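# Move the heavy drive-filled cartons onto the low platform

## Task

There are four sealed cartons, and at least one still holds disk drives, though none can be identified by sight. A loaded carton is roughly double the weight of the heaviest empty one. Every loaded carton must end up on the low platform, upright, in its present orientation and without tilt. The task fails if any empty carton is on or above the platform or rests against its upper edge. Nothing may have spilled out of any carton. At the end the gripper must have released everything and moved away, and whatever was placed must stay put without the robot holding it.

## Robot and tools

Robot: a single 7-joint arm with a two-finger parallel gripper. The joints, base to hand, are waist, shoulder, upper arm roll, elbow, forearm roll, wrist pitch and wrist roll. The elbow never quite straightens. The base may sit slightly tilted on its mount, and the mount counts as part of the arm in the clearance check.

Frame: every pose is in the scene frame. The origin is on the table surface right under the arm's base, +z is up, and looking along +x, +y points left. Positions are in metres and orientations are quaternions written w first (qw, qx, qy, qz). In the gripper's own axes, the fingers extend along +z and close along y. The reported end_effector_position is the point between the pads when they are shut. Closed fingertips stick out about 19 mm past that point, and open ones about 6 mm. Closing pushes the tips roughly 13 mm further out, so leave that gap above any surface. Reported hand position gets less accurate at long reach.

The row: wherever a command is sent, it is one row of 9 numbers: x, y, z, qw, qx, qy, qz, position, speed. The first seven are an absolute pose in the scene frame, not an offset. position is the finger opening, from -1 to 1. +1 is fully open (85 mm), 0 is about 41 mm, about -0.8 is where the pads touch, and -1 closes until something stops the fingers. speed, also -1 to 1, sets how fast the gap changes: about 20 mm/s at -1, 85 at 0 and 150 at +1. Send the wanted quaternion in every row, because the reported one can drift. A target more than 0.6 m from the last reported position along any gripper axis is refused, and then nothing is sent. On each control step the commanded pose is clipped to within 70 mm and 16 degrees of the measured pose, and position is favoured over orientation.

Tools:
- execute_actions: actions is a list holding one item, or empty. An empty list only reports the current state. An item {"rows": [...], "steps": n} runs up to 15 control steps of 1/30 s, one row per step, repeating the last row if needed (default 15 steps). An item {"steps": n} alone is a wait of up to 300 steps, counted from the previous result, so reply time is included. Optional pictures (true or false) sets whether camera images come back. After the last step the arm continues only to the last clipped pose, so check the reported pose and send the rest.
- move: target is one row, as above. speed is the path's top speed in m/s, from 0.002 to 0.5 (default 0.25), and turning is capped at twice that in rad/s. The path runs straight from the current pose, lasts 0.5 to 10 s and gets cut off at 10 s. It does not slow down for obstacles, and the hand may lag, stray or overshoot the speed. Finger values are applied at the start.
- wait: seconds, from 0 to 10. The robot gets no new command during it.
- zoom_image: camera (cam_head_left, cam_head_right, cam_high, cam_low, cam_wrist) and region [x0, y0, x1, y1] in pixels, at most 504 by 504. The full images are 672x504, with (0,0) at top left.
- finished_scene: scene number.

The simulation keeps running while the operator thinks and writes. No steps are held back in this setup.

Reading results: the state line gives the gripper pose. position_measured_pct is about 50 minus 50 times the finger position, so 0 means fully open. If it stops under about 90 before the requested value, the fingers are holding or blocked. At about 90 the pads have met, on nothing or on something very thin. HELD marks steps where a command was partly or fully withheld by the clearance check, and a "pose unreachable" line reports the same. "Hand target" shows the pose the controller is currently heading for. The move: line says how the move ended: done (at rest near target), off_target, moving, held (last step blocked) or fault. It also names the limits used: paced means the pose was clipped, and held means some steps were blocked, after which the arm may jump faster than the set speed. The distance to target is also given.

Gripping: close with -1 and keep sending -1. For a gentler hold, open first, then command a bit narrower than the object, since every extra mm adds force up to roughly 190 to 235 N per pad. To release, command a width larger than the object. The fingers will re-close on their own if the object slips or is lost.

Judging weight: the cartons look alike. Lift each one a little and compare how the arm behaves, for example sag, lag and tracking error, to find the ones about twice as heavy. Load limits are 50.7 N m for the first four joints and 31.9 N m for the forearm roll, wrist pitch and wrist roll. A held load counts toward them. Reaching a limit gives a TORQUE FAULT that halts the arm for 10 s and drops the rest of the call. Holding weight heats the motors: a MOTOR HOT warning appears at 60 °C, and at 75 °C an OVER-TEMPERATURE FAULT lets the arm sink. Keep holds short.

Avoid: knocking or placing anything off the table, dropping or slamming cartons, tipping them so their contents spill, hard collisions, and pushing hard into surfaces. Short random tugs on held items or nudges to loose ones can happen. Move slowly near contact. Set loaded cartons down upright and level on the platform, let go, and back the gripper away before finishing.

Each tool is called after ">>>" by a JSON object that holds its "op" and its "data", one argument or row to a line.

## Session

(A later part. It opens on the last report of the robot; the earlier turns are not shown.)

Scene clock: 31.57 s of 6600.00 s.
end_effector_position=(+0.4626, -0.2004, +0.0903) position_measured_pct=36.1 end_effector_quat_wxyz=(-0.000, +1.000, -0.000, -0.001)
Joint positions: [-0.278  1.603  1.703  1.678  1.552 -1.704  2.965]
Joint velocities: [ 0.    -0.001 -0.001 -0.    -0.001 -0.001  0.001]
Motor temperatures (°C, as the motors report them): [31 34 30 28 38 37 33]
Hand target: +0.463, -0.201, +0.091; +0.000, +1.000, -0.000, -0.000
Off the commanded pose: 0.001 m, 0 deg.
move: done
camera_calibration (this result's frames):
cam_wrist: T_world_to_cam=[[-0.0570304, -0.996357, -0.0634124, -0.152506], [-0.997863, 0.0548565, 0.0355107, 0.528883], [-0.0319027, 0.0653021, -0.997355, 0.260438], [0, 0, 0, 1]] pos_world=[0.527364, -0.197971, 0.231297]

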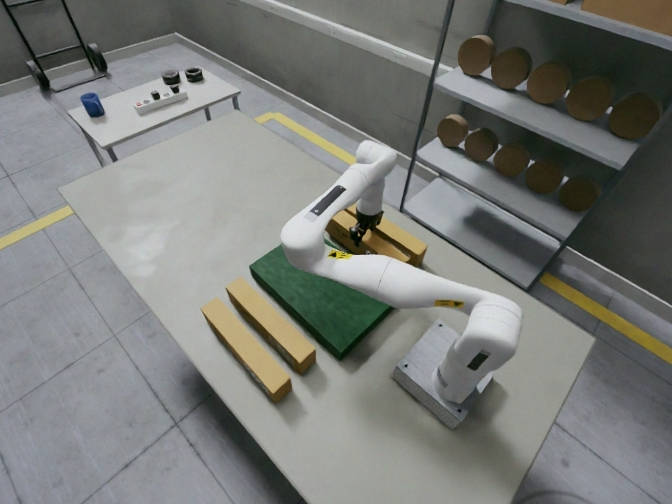

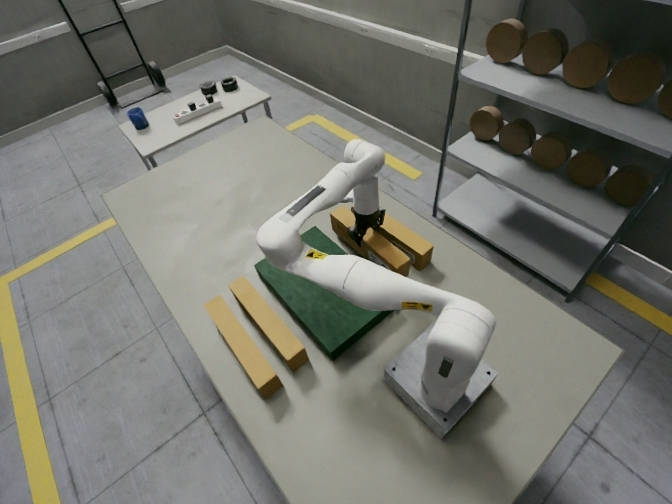

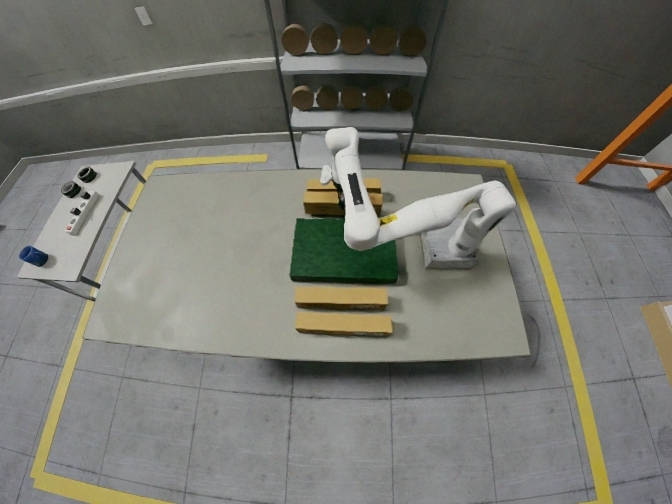

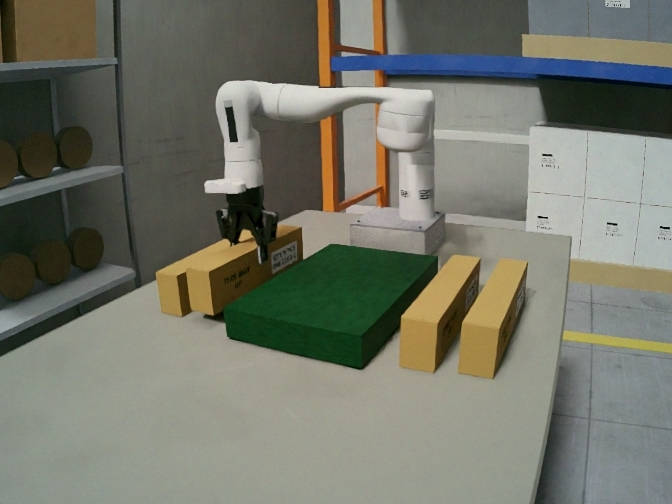

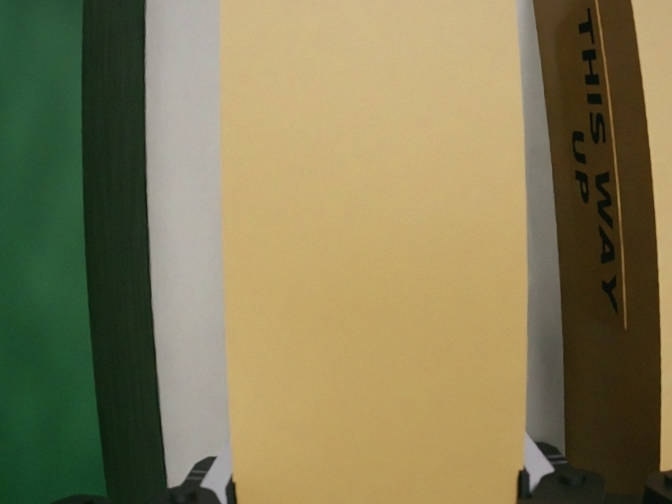

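>>> {"op": "move", "data": {
  "target": [0.463,-0.2005,0.067,0,1,0,0,-1,-0.5],
  "speed": 0.035
}}

>>> {"op": "execute_actions", "data": {
  "actions": [
    {"rows":[[0.463,-0.2005,0.067,0,1,0,0,0.68,0]],"steps":10}
  ],
  "pictures": false
}}

>>> {"op": "move", "data": {
  "target": [0.463,-0.2005,0.11,0,1,0,0,0.68,0],
  "speed": 0.15
}}

>>> {"op": "move", "data": {
  "target": [0.458,-0.295,0.108,0,1,0.015,0,0.75,0],
  "speed": 0.15
}}

Scene clock: 40.83 s of 6600.00 s.
end_effector_position=(+0.4631, -0.2004, +0.0671) position_measured_pct=36.1 end_effector_quat_wxyz=(-0.000, +1.000, -0.000, +0.000)
Joint positions: [-0.282  1.64   1.674  1.683  1.511 -1.679  2.964]
Joint velocities: [-0.     0.001  0.     0.    -0.     0.     0.   ]
Motor temperatures (°C, as the motors report them): [31 34 30 28 38 37 33]
Hand target: +0.463, -0.200, +0.067; -0.000, +1.000, +0.000, +0.000
Off the commanded pose: 0.000 m, 0 deg.
After step 90, 5.37 s passed at rest.
move: done
camera_calibration (this result's frames):
cam_wrist: T_world_to_cam=[[-0.0570178, -0.996356, -0.0634308, -0.153907], [-0.997915, 0.0549523, 0.0338462, 0.53036], [-0.0302372, 0.0652284, -0.997412, 0.236594], [0, 0, 0, 1]] pos_world=[0.527633, -0.197924, 0.208269]

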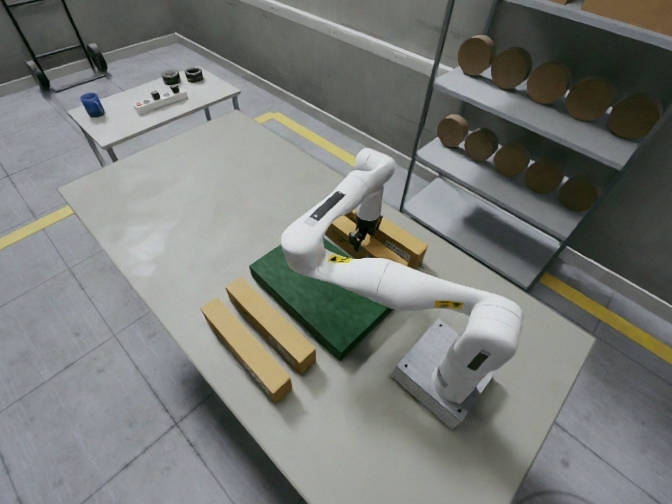

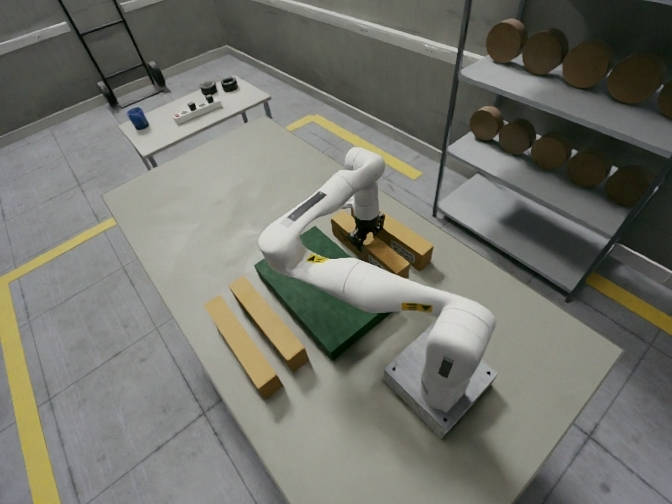

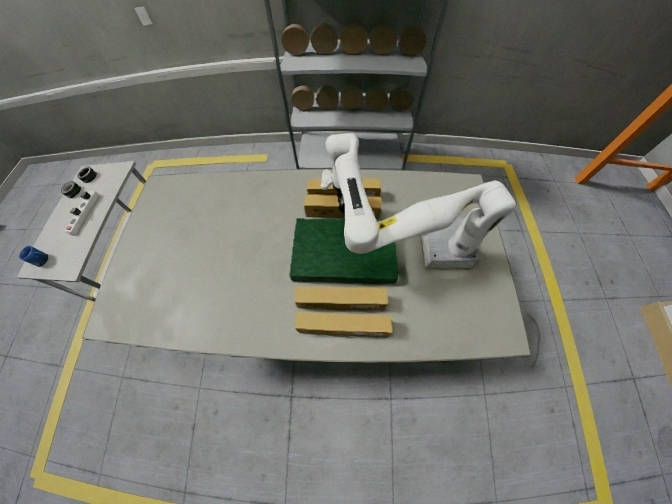

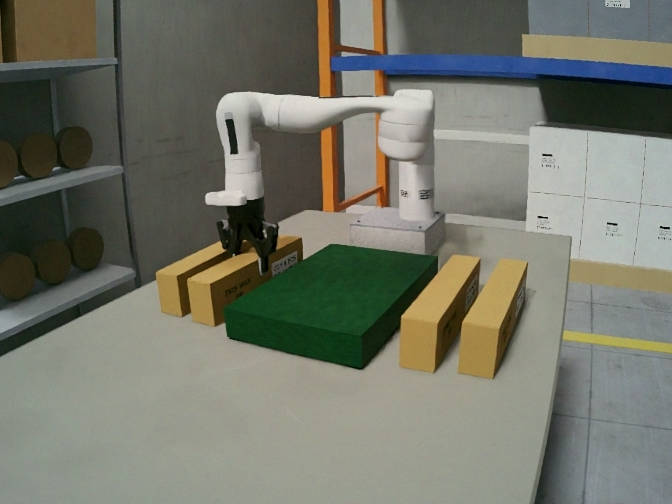

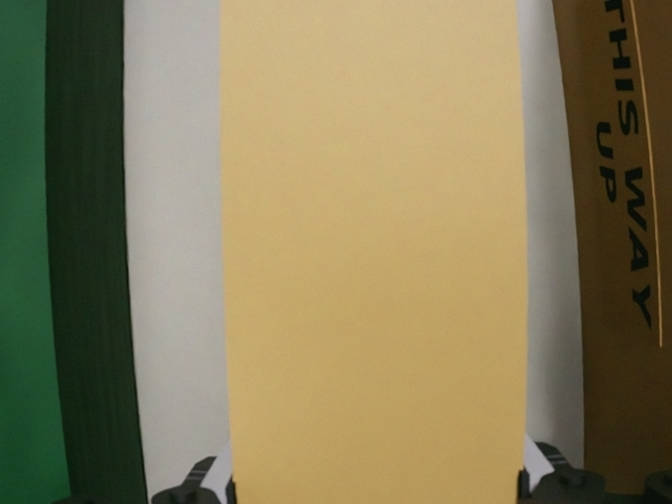

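Scene clock: 41.17 s of 6600.00 s.
end_effector_position=(+0.4630, -0.2005, +0.0670) position_measured_pct=17.1 end_effector_quat_wxyz=(+0.000, +1.000, +0.000, -0.000)
Joint positions: [-0.282  1.64   1.674  1.683  1.511 -1.679  2.964]
Joint velocities: [ 0.001 -0.     0.    -0.    -0.    -0.    -0.002]
Motor temperatures (°C, as the motors report them): [31 34 30 28 38 37 33]
Hand target: +0.463, -0.201, +0.067; -0.000, +1.000, +0.000, +0.000
Off the commanded pose: 0.000 m, 0 deg.
Steps of this call (steps 1 to 10: all 10 steps of this action). Readings (end_effector_position | what the end effector reports):
1: (+0.4631, -0.2004, +0.0671) | position_measured_pct=36.1
2: (+0.4630, -0.2004, +0.0669) | position_measured_pct=36.1
4: (+0.4629, -0.2004, +0.0668) | position_measured_pct=31.3
8: (+0.4630, -0.2005, +0.0670) | position_measured_pct=20.2
10: the state above

Scene clock: 42.17 s of 6600.00 s.
end_effector_position=(+0.4628, -0.2006, +0.1099) position_measured_pct=16.3 end_effector_quat_wxyz=(+0.000, +1.000, +0.000, -0.000)
Joint positions: [-0.276  1.572  1.727  1.67   1.584 -1.725  2.965]
Joint velocities: [ 0.    -0.003  0.002 -0.    -0.001 -0.001  0.   ]
Motor temperatures (°C, as the motors report them): [31 34 30 28 38 37 33]
Hand target: +0.463, -0.201, +0.110; +0.000, +1.000, -0.000, -0.000
Off the commanded pose: 0.000 m, 0 deg.
move: done
camera_calibration (this result's frames):
cam_wrist: T_world_to_cam=[[-0.0569456, -0.9964, -0.062809, -0.151517], [-0.997901, 0.0548633, 0.0343957, 0.528607], [-0.0308259, 0.0646358, -0.997433, 0.279429], [0, 0, 0, 1]] pos_world=[0.527483, -0.198034, 0.251013]

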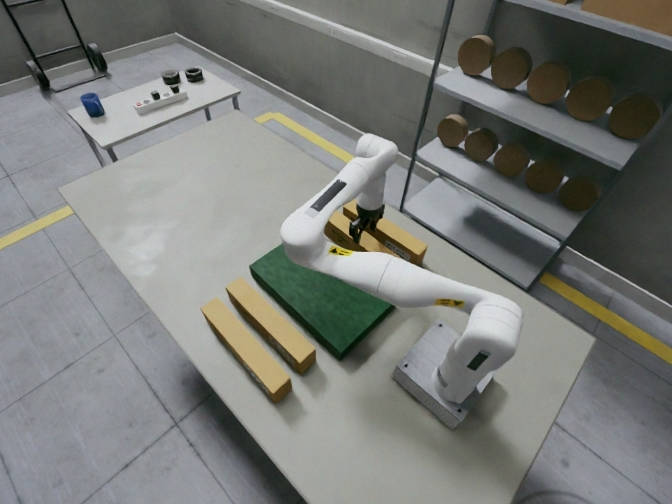

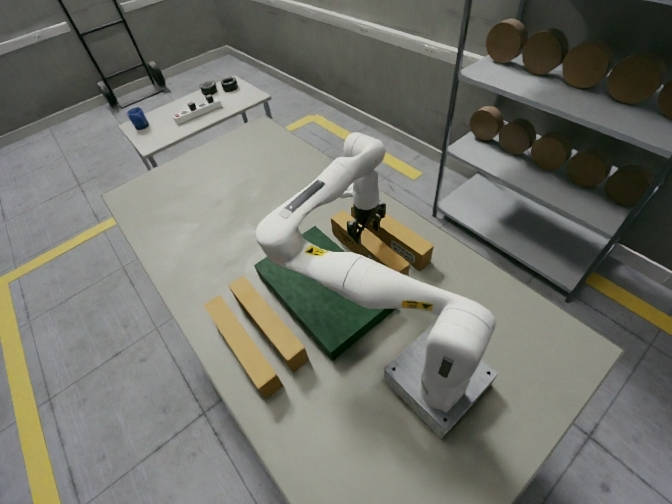

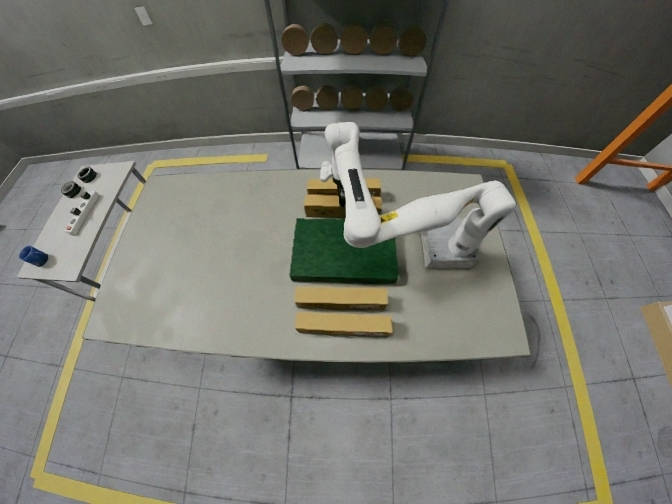

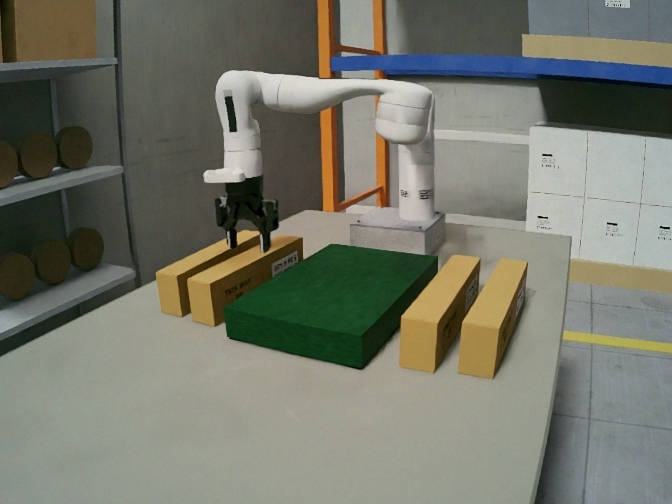

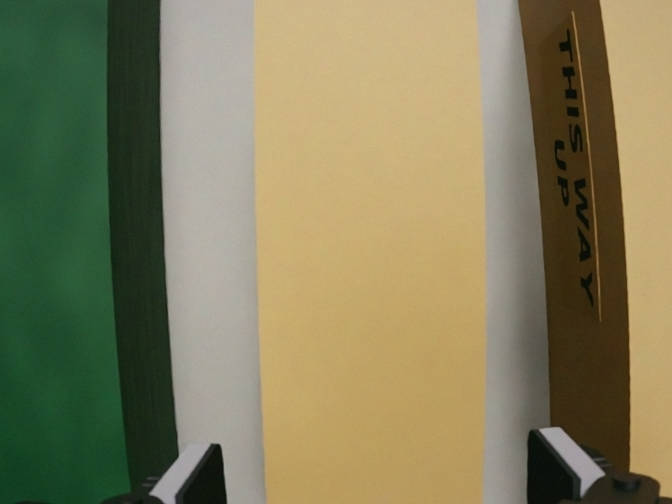

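Scene clock: 43.13 s of 6600.00 s.
end_effector_position=(+0.4586, -0.2947, +0.1080) position_measured_pct=12.7 end_effector_quat_wxyz=(+0.000, +1.000, +0.015, -0.000)
Joint positions: [-0.058  1.563  1.708  1.511  1.569 -1.707  3.053]
Joint velocities: [ 0.009 -0.001 -0.002 -0.002  0.001  0.001 -0.001]
Motor temperatures (°C, as the motors report them): [31 34 30 28 38 37 33]
Hand target: +0.458, -0.295, +0.108; +0.000, +1.000, +0.015, -0.000
Off the commanded pose: 0.001 m, 0 deg.
move: done
camera_calibration (this result's frames):
cam_wrist: T_world_to_cam=[[-0.0261636, -0.997679, -0.0628594, -0.260141], [-0.99913, 0.0240548, 0.0340743, 0.521092], [-0.0324831, 0.0636962, -0.997441, 0.283972], [0, 0, 0, 1]] pos_world=[0.523057, -0.29016, 0.249138]

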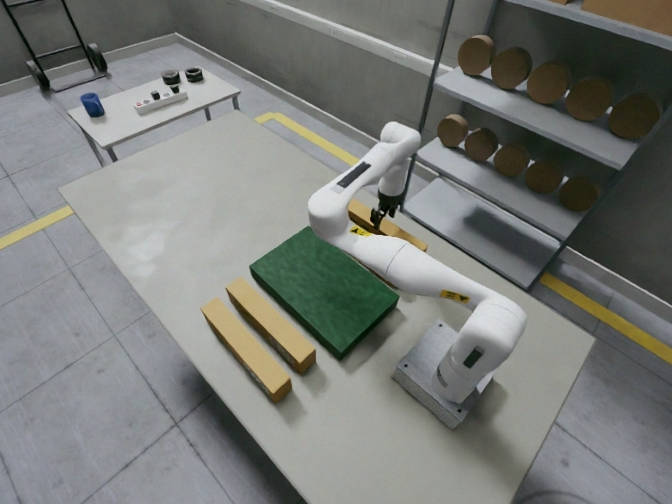

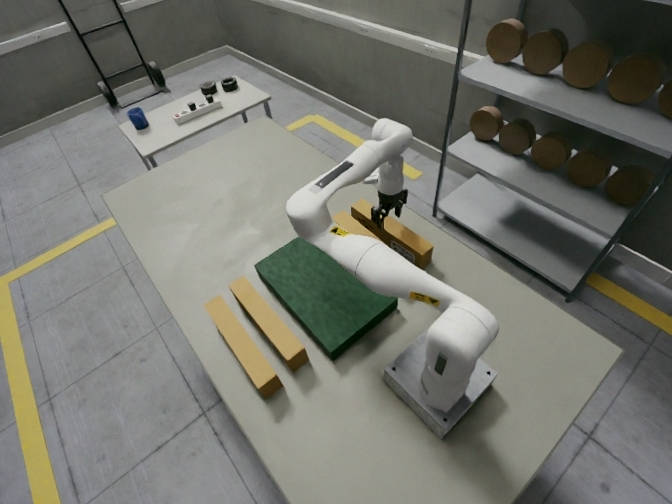

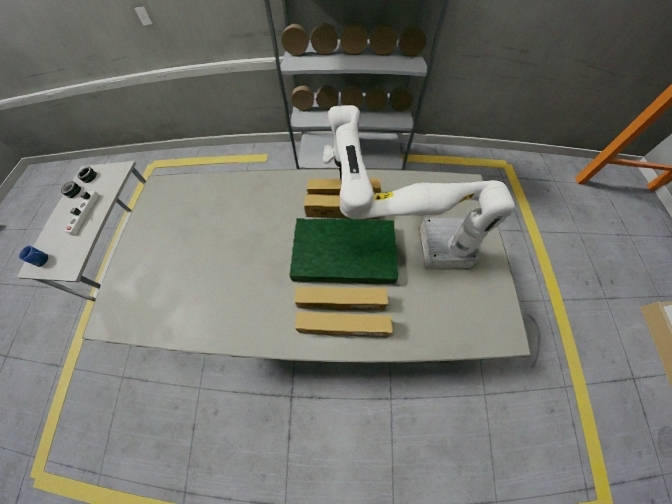

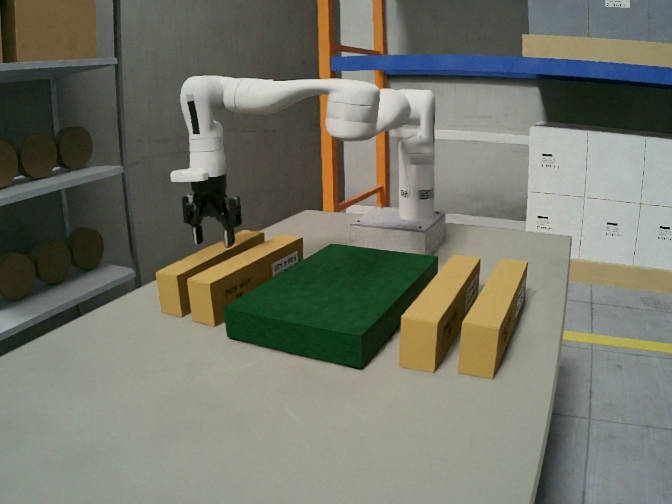

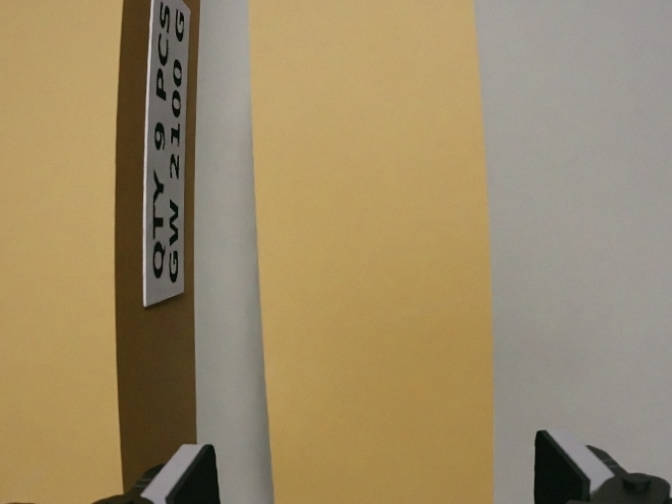

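>>> {"op": "move", "data": {
  "target": [0.458,-0.297,0.066,0,1,0.015,0,0.7,0],
  "speed": 0.1
}}

>>> {"op": "move", "data": {
  "target": [0.458,-0.297,0.0665,0,1,0.015,0,-1,-0.5]
}}

>>> {"op": "move", "data": {
  "target": [0.458,-0.297,0.091,0,1,0.015,0,-1,-0.5],
  "speed": 0.04
}}

Scene clock: 50.23 s of 6600.00 s.
end_effector_position=(+0.4582, -0.2970, +0.0661) position_measured_pct=15.1 end_effector_quat_wxyz=(-0.000, +1.000, +0.015, +0.000)
Joint positions: [-0.058  1.626  1.663  1.519  1.508 -1.658  3.055]
Joint velocities: [-0.001  0.002 -0.003  0.     0.001  0.001 -0.001]
Motor temperatures (°C, as the motors report them): [31 34 30 28 38 37 33]
Hand target: +0.458, -0.297, +0.066; -0.000, +1.000, +0.015, +0.000
Off the commanded pose: 0.000 m, 0 deg.
After step 90, 3.37 s passed at rest.
move: done
camera_calibration (this result's frames):
cam_wrist: T_world_to_cam=[[-0.0269547, -0.997626, -0.0633746, -0.264632], [-0.999127, 0.0248627, 0.0335696, 0.522498], [-0.0319142, 0.0642241, -0.997425, 0.24217], [0, 0, 0, 1]] pos_world=[0.522637, -0.292547, 0.207236]

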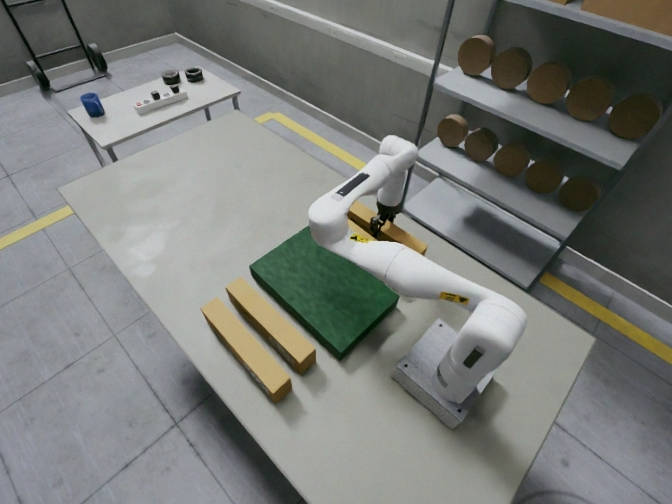

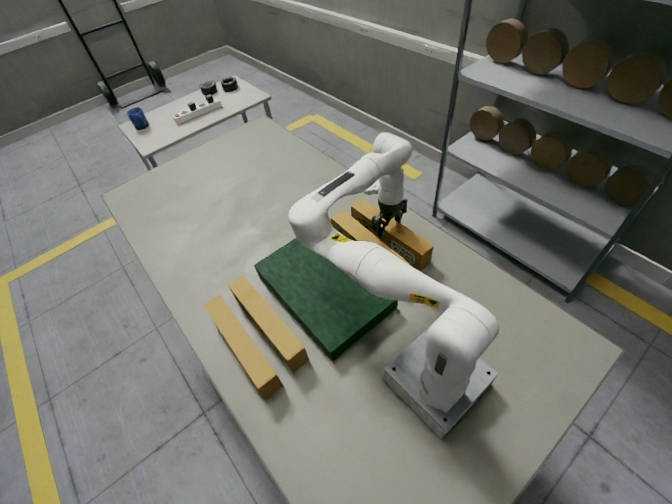

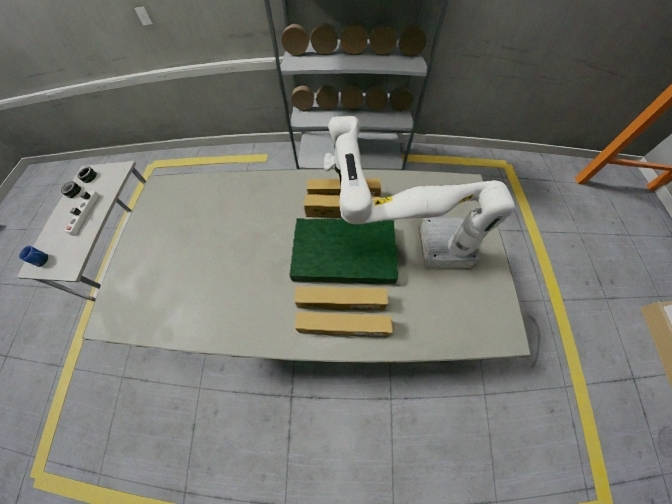

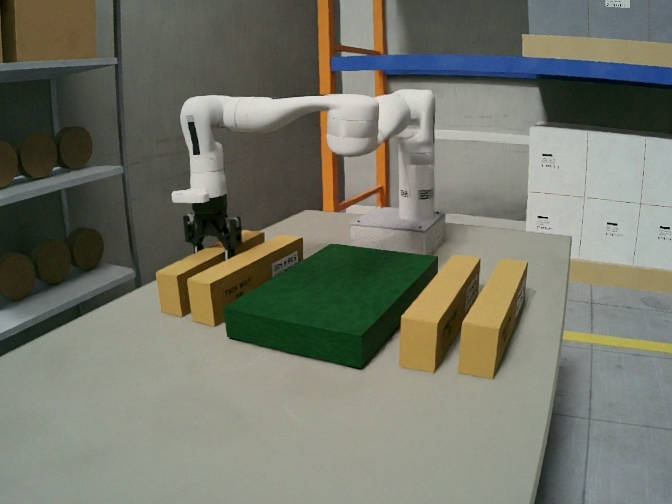

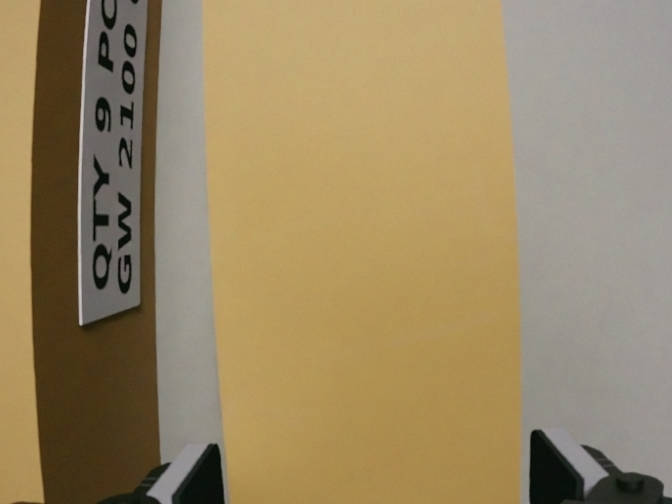

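Scene clock: 50.97 s of 6600.00 s.
end_effector_position=(+0.4581, -0.2967, +0.0670) position_measured_pct=36.1 end_effector_quat_wxyz=(-0.000, +1.000, +0.015, +0.000)
Joint positions: [-0.058  1.625  1.664  1.519  1.509 -1.66   3.055]
Joint velocities: [ 0.001  0.001  0.001  0.     0.    -0.001  0.002]
Motor temperatures (°C, as the motors report them): [31 34 30 28 38 37 33]
Hand target: +0.458, -0.297, +0.067; +0.000, +1.000, +0.015, -0.000
Off the commanded pose: 0.001 m, 0 deg.
move: done
camera_calibration (this result's frames):
cam_wrist: T_world_to_cam=[[-0.0267904, -0.997622, -0.0635042, -0.264389], [-0.999126, 0.0246827, 0.0337461, 0.522294], [-0.0320984, 0.0643528, -0.997411, 0.243212], [0, 0, 0, 1]] pos_world=[0.522561, -0.292303, 0.208167]

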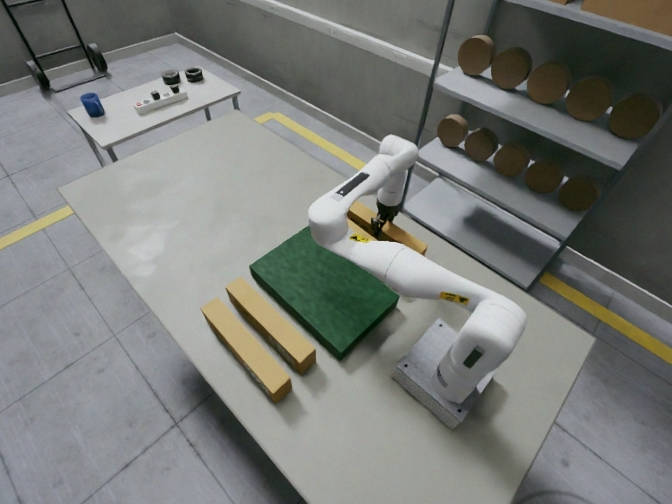

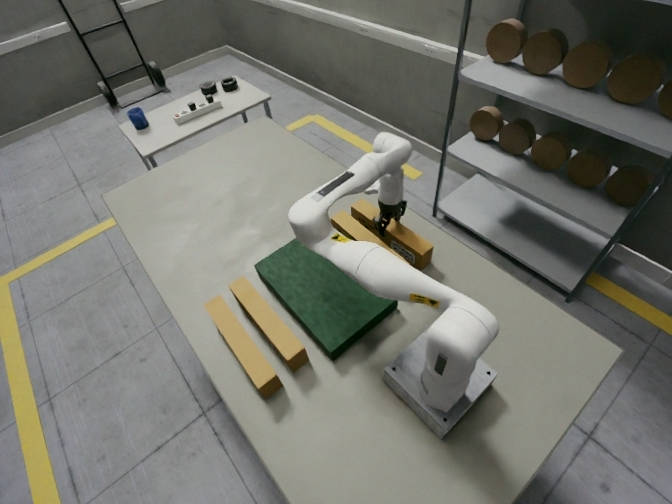

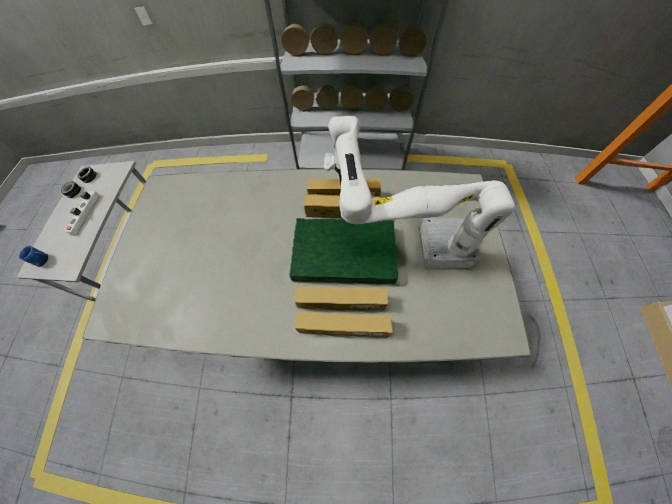

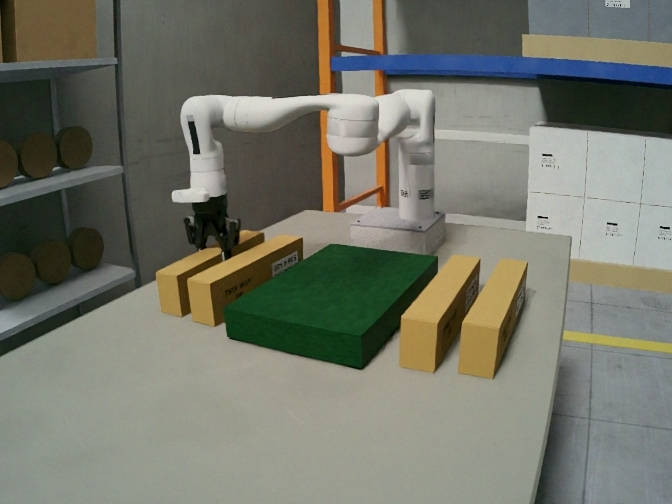

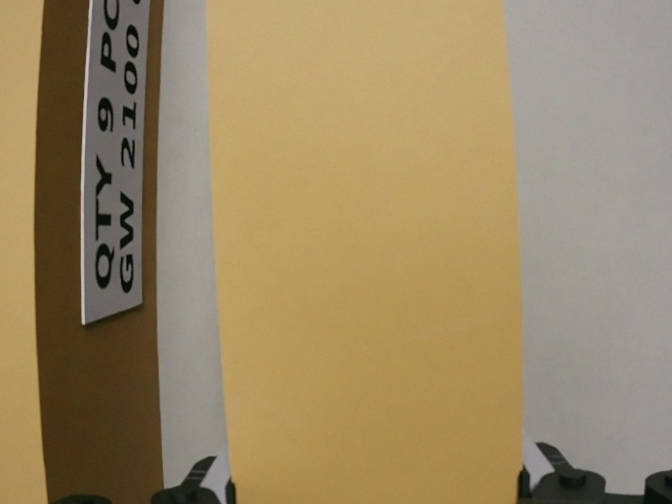

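Scene clock: 51.80 s of 6600.00 s.
end_effector_position=(+0.4565, -0.2961, +0.0876) position_measured_pct=36.1 end_effector_quat_wxyz=(-0.002, +1.000, +0.015, -0.003)
Joint positions: [-0.055  1.593  1.685  1.514  1.545 -1.685  3.056]
Joint velocities: [ 0.001 -0.    -0.001 -0.    -0.001 -0.     0.001]
Motor temperatures (°C, as the motors report them): [31 34 30 28 38 37 33]
Hand target: +0.458, -0.297, +0.091; +0.000, +1.000, +0.015, -0.000
Off the commanded pose: 0.004 m, 0 deg.
move: off_target
camera_calibration (this result's frames):
cam_wrist: T_world_to_cam=[[-0.0273263, -0.997426, -0.0662895, -0.262006], [-0.998917, 0.024748, 0.0394093, 0.519426], [-0.0376674, 0.0672946, -0.997022, 0.267023], [0, 0, 0, 1]] pos_world=[0.521762, -0.292156, 0.228389]

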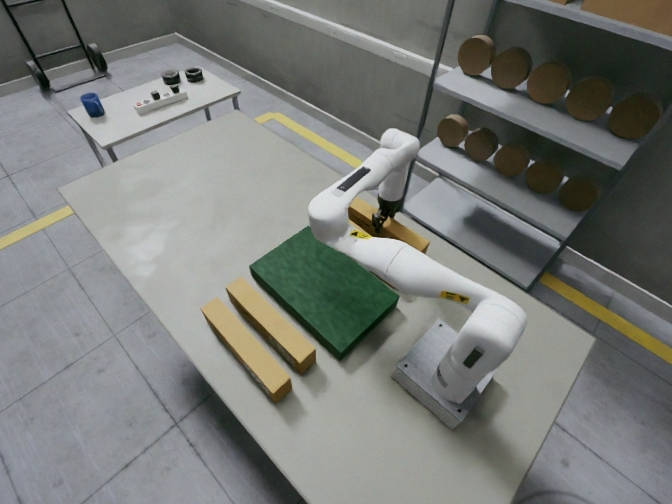

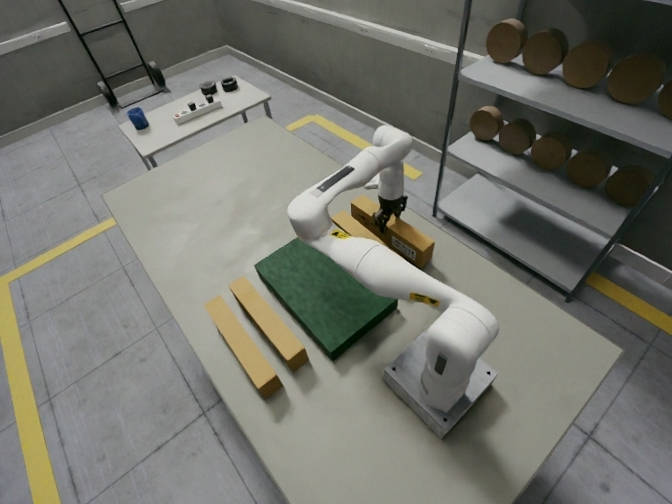

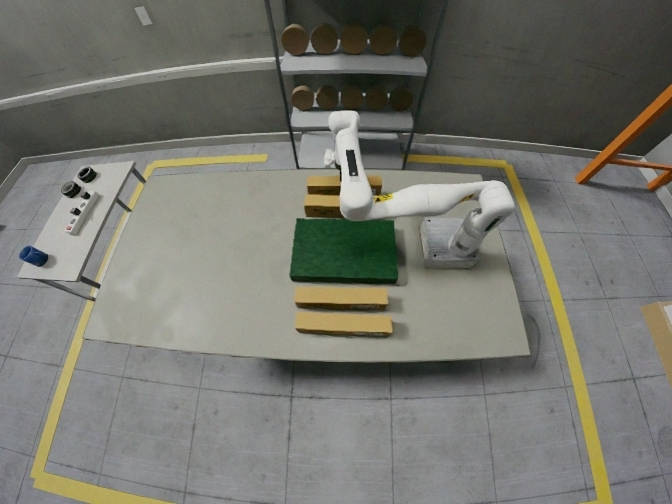

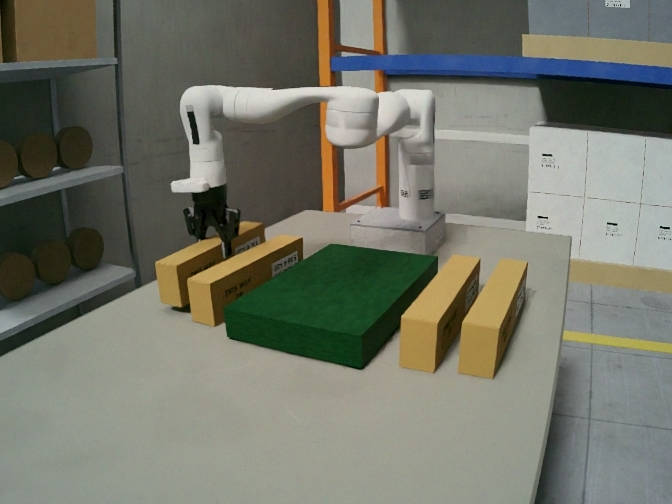

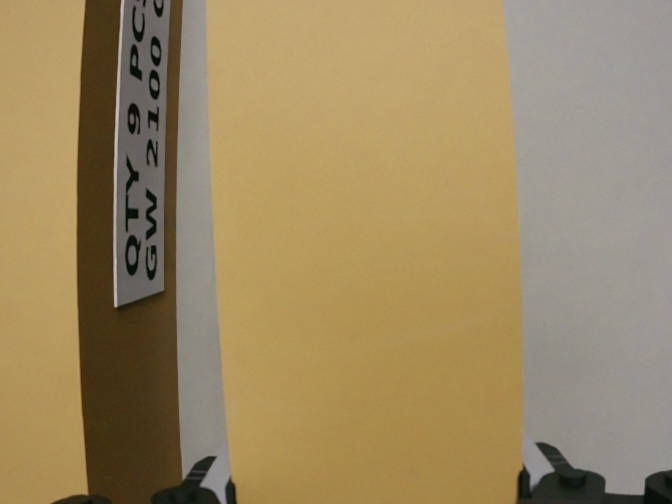

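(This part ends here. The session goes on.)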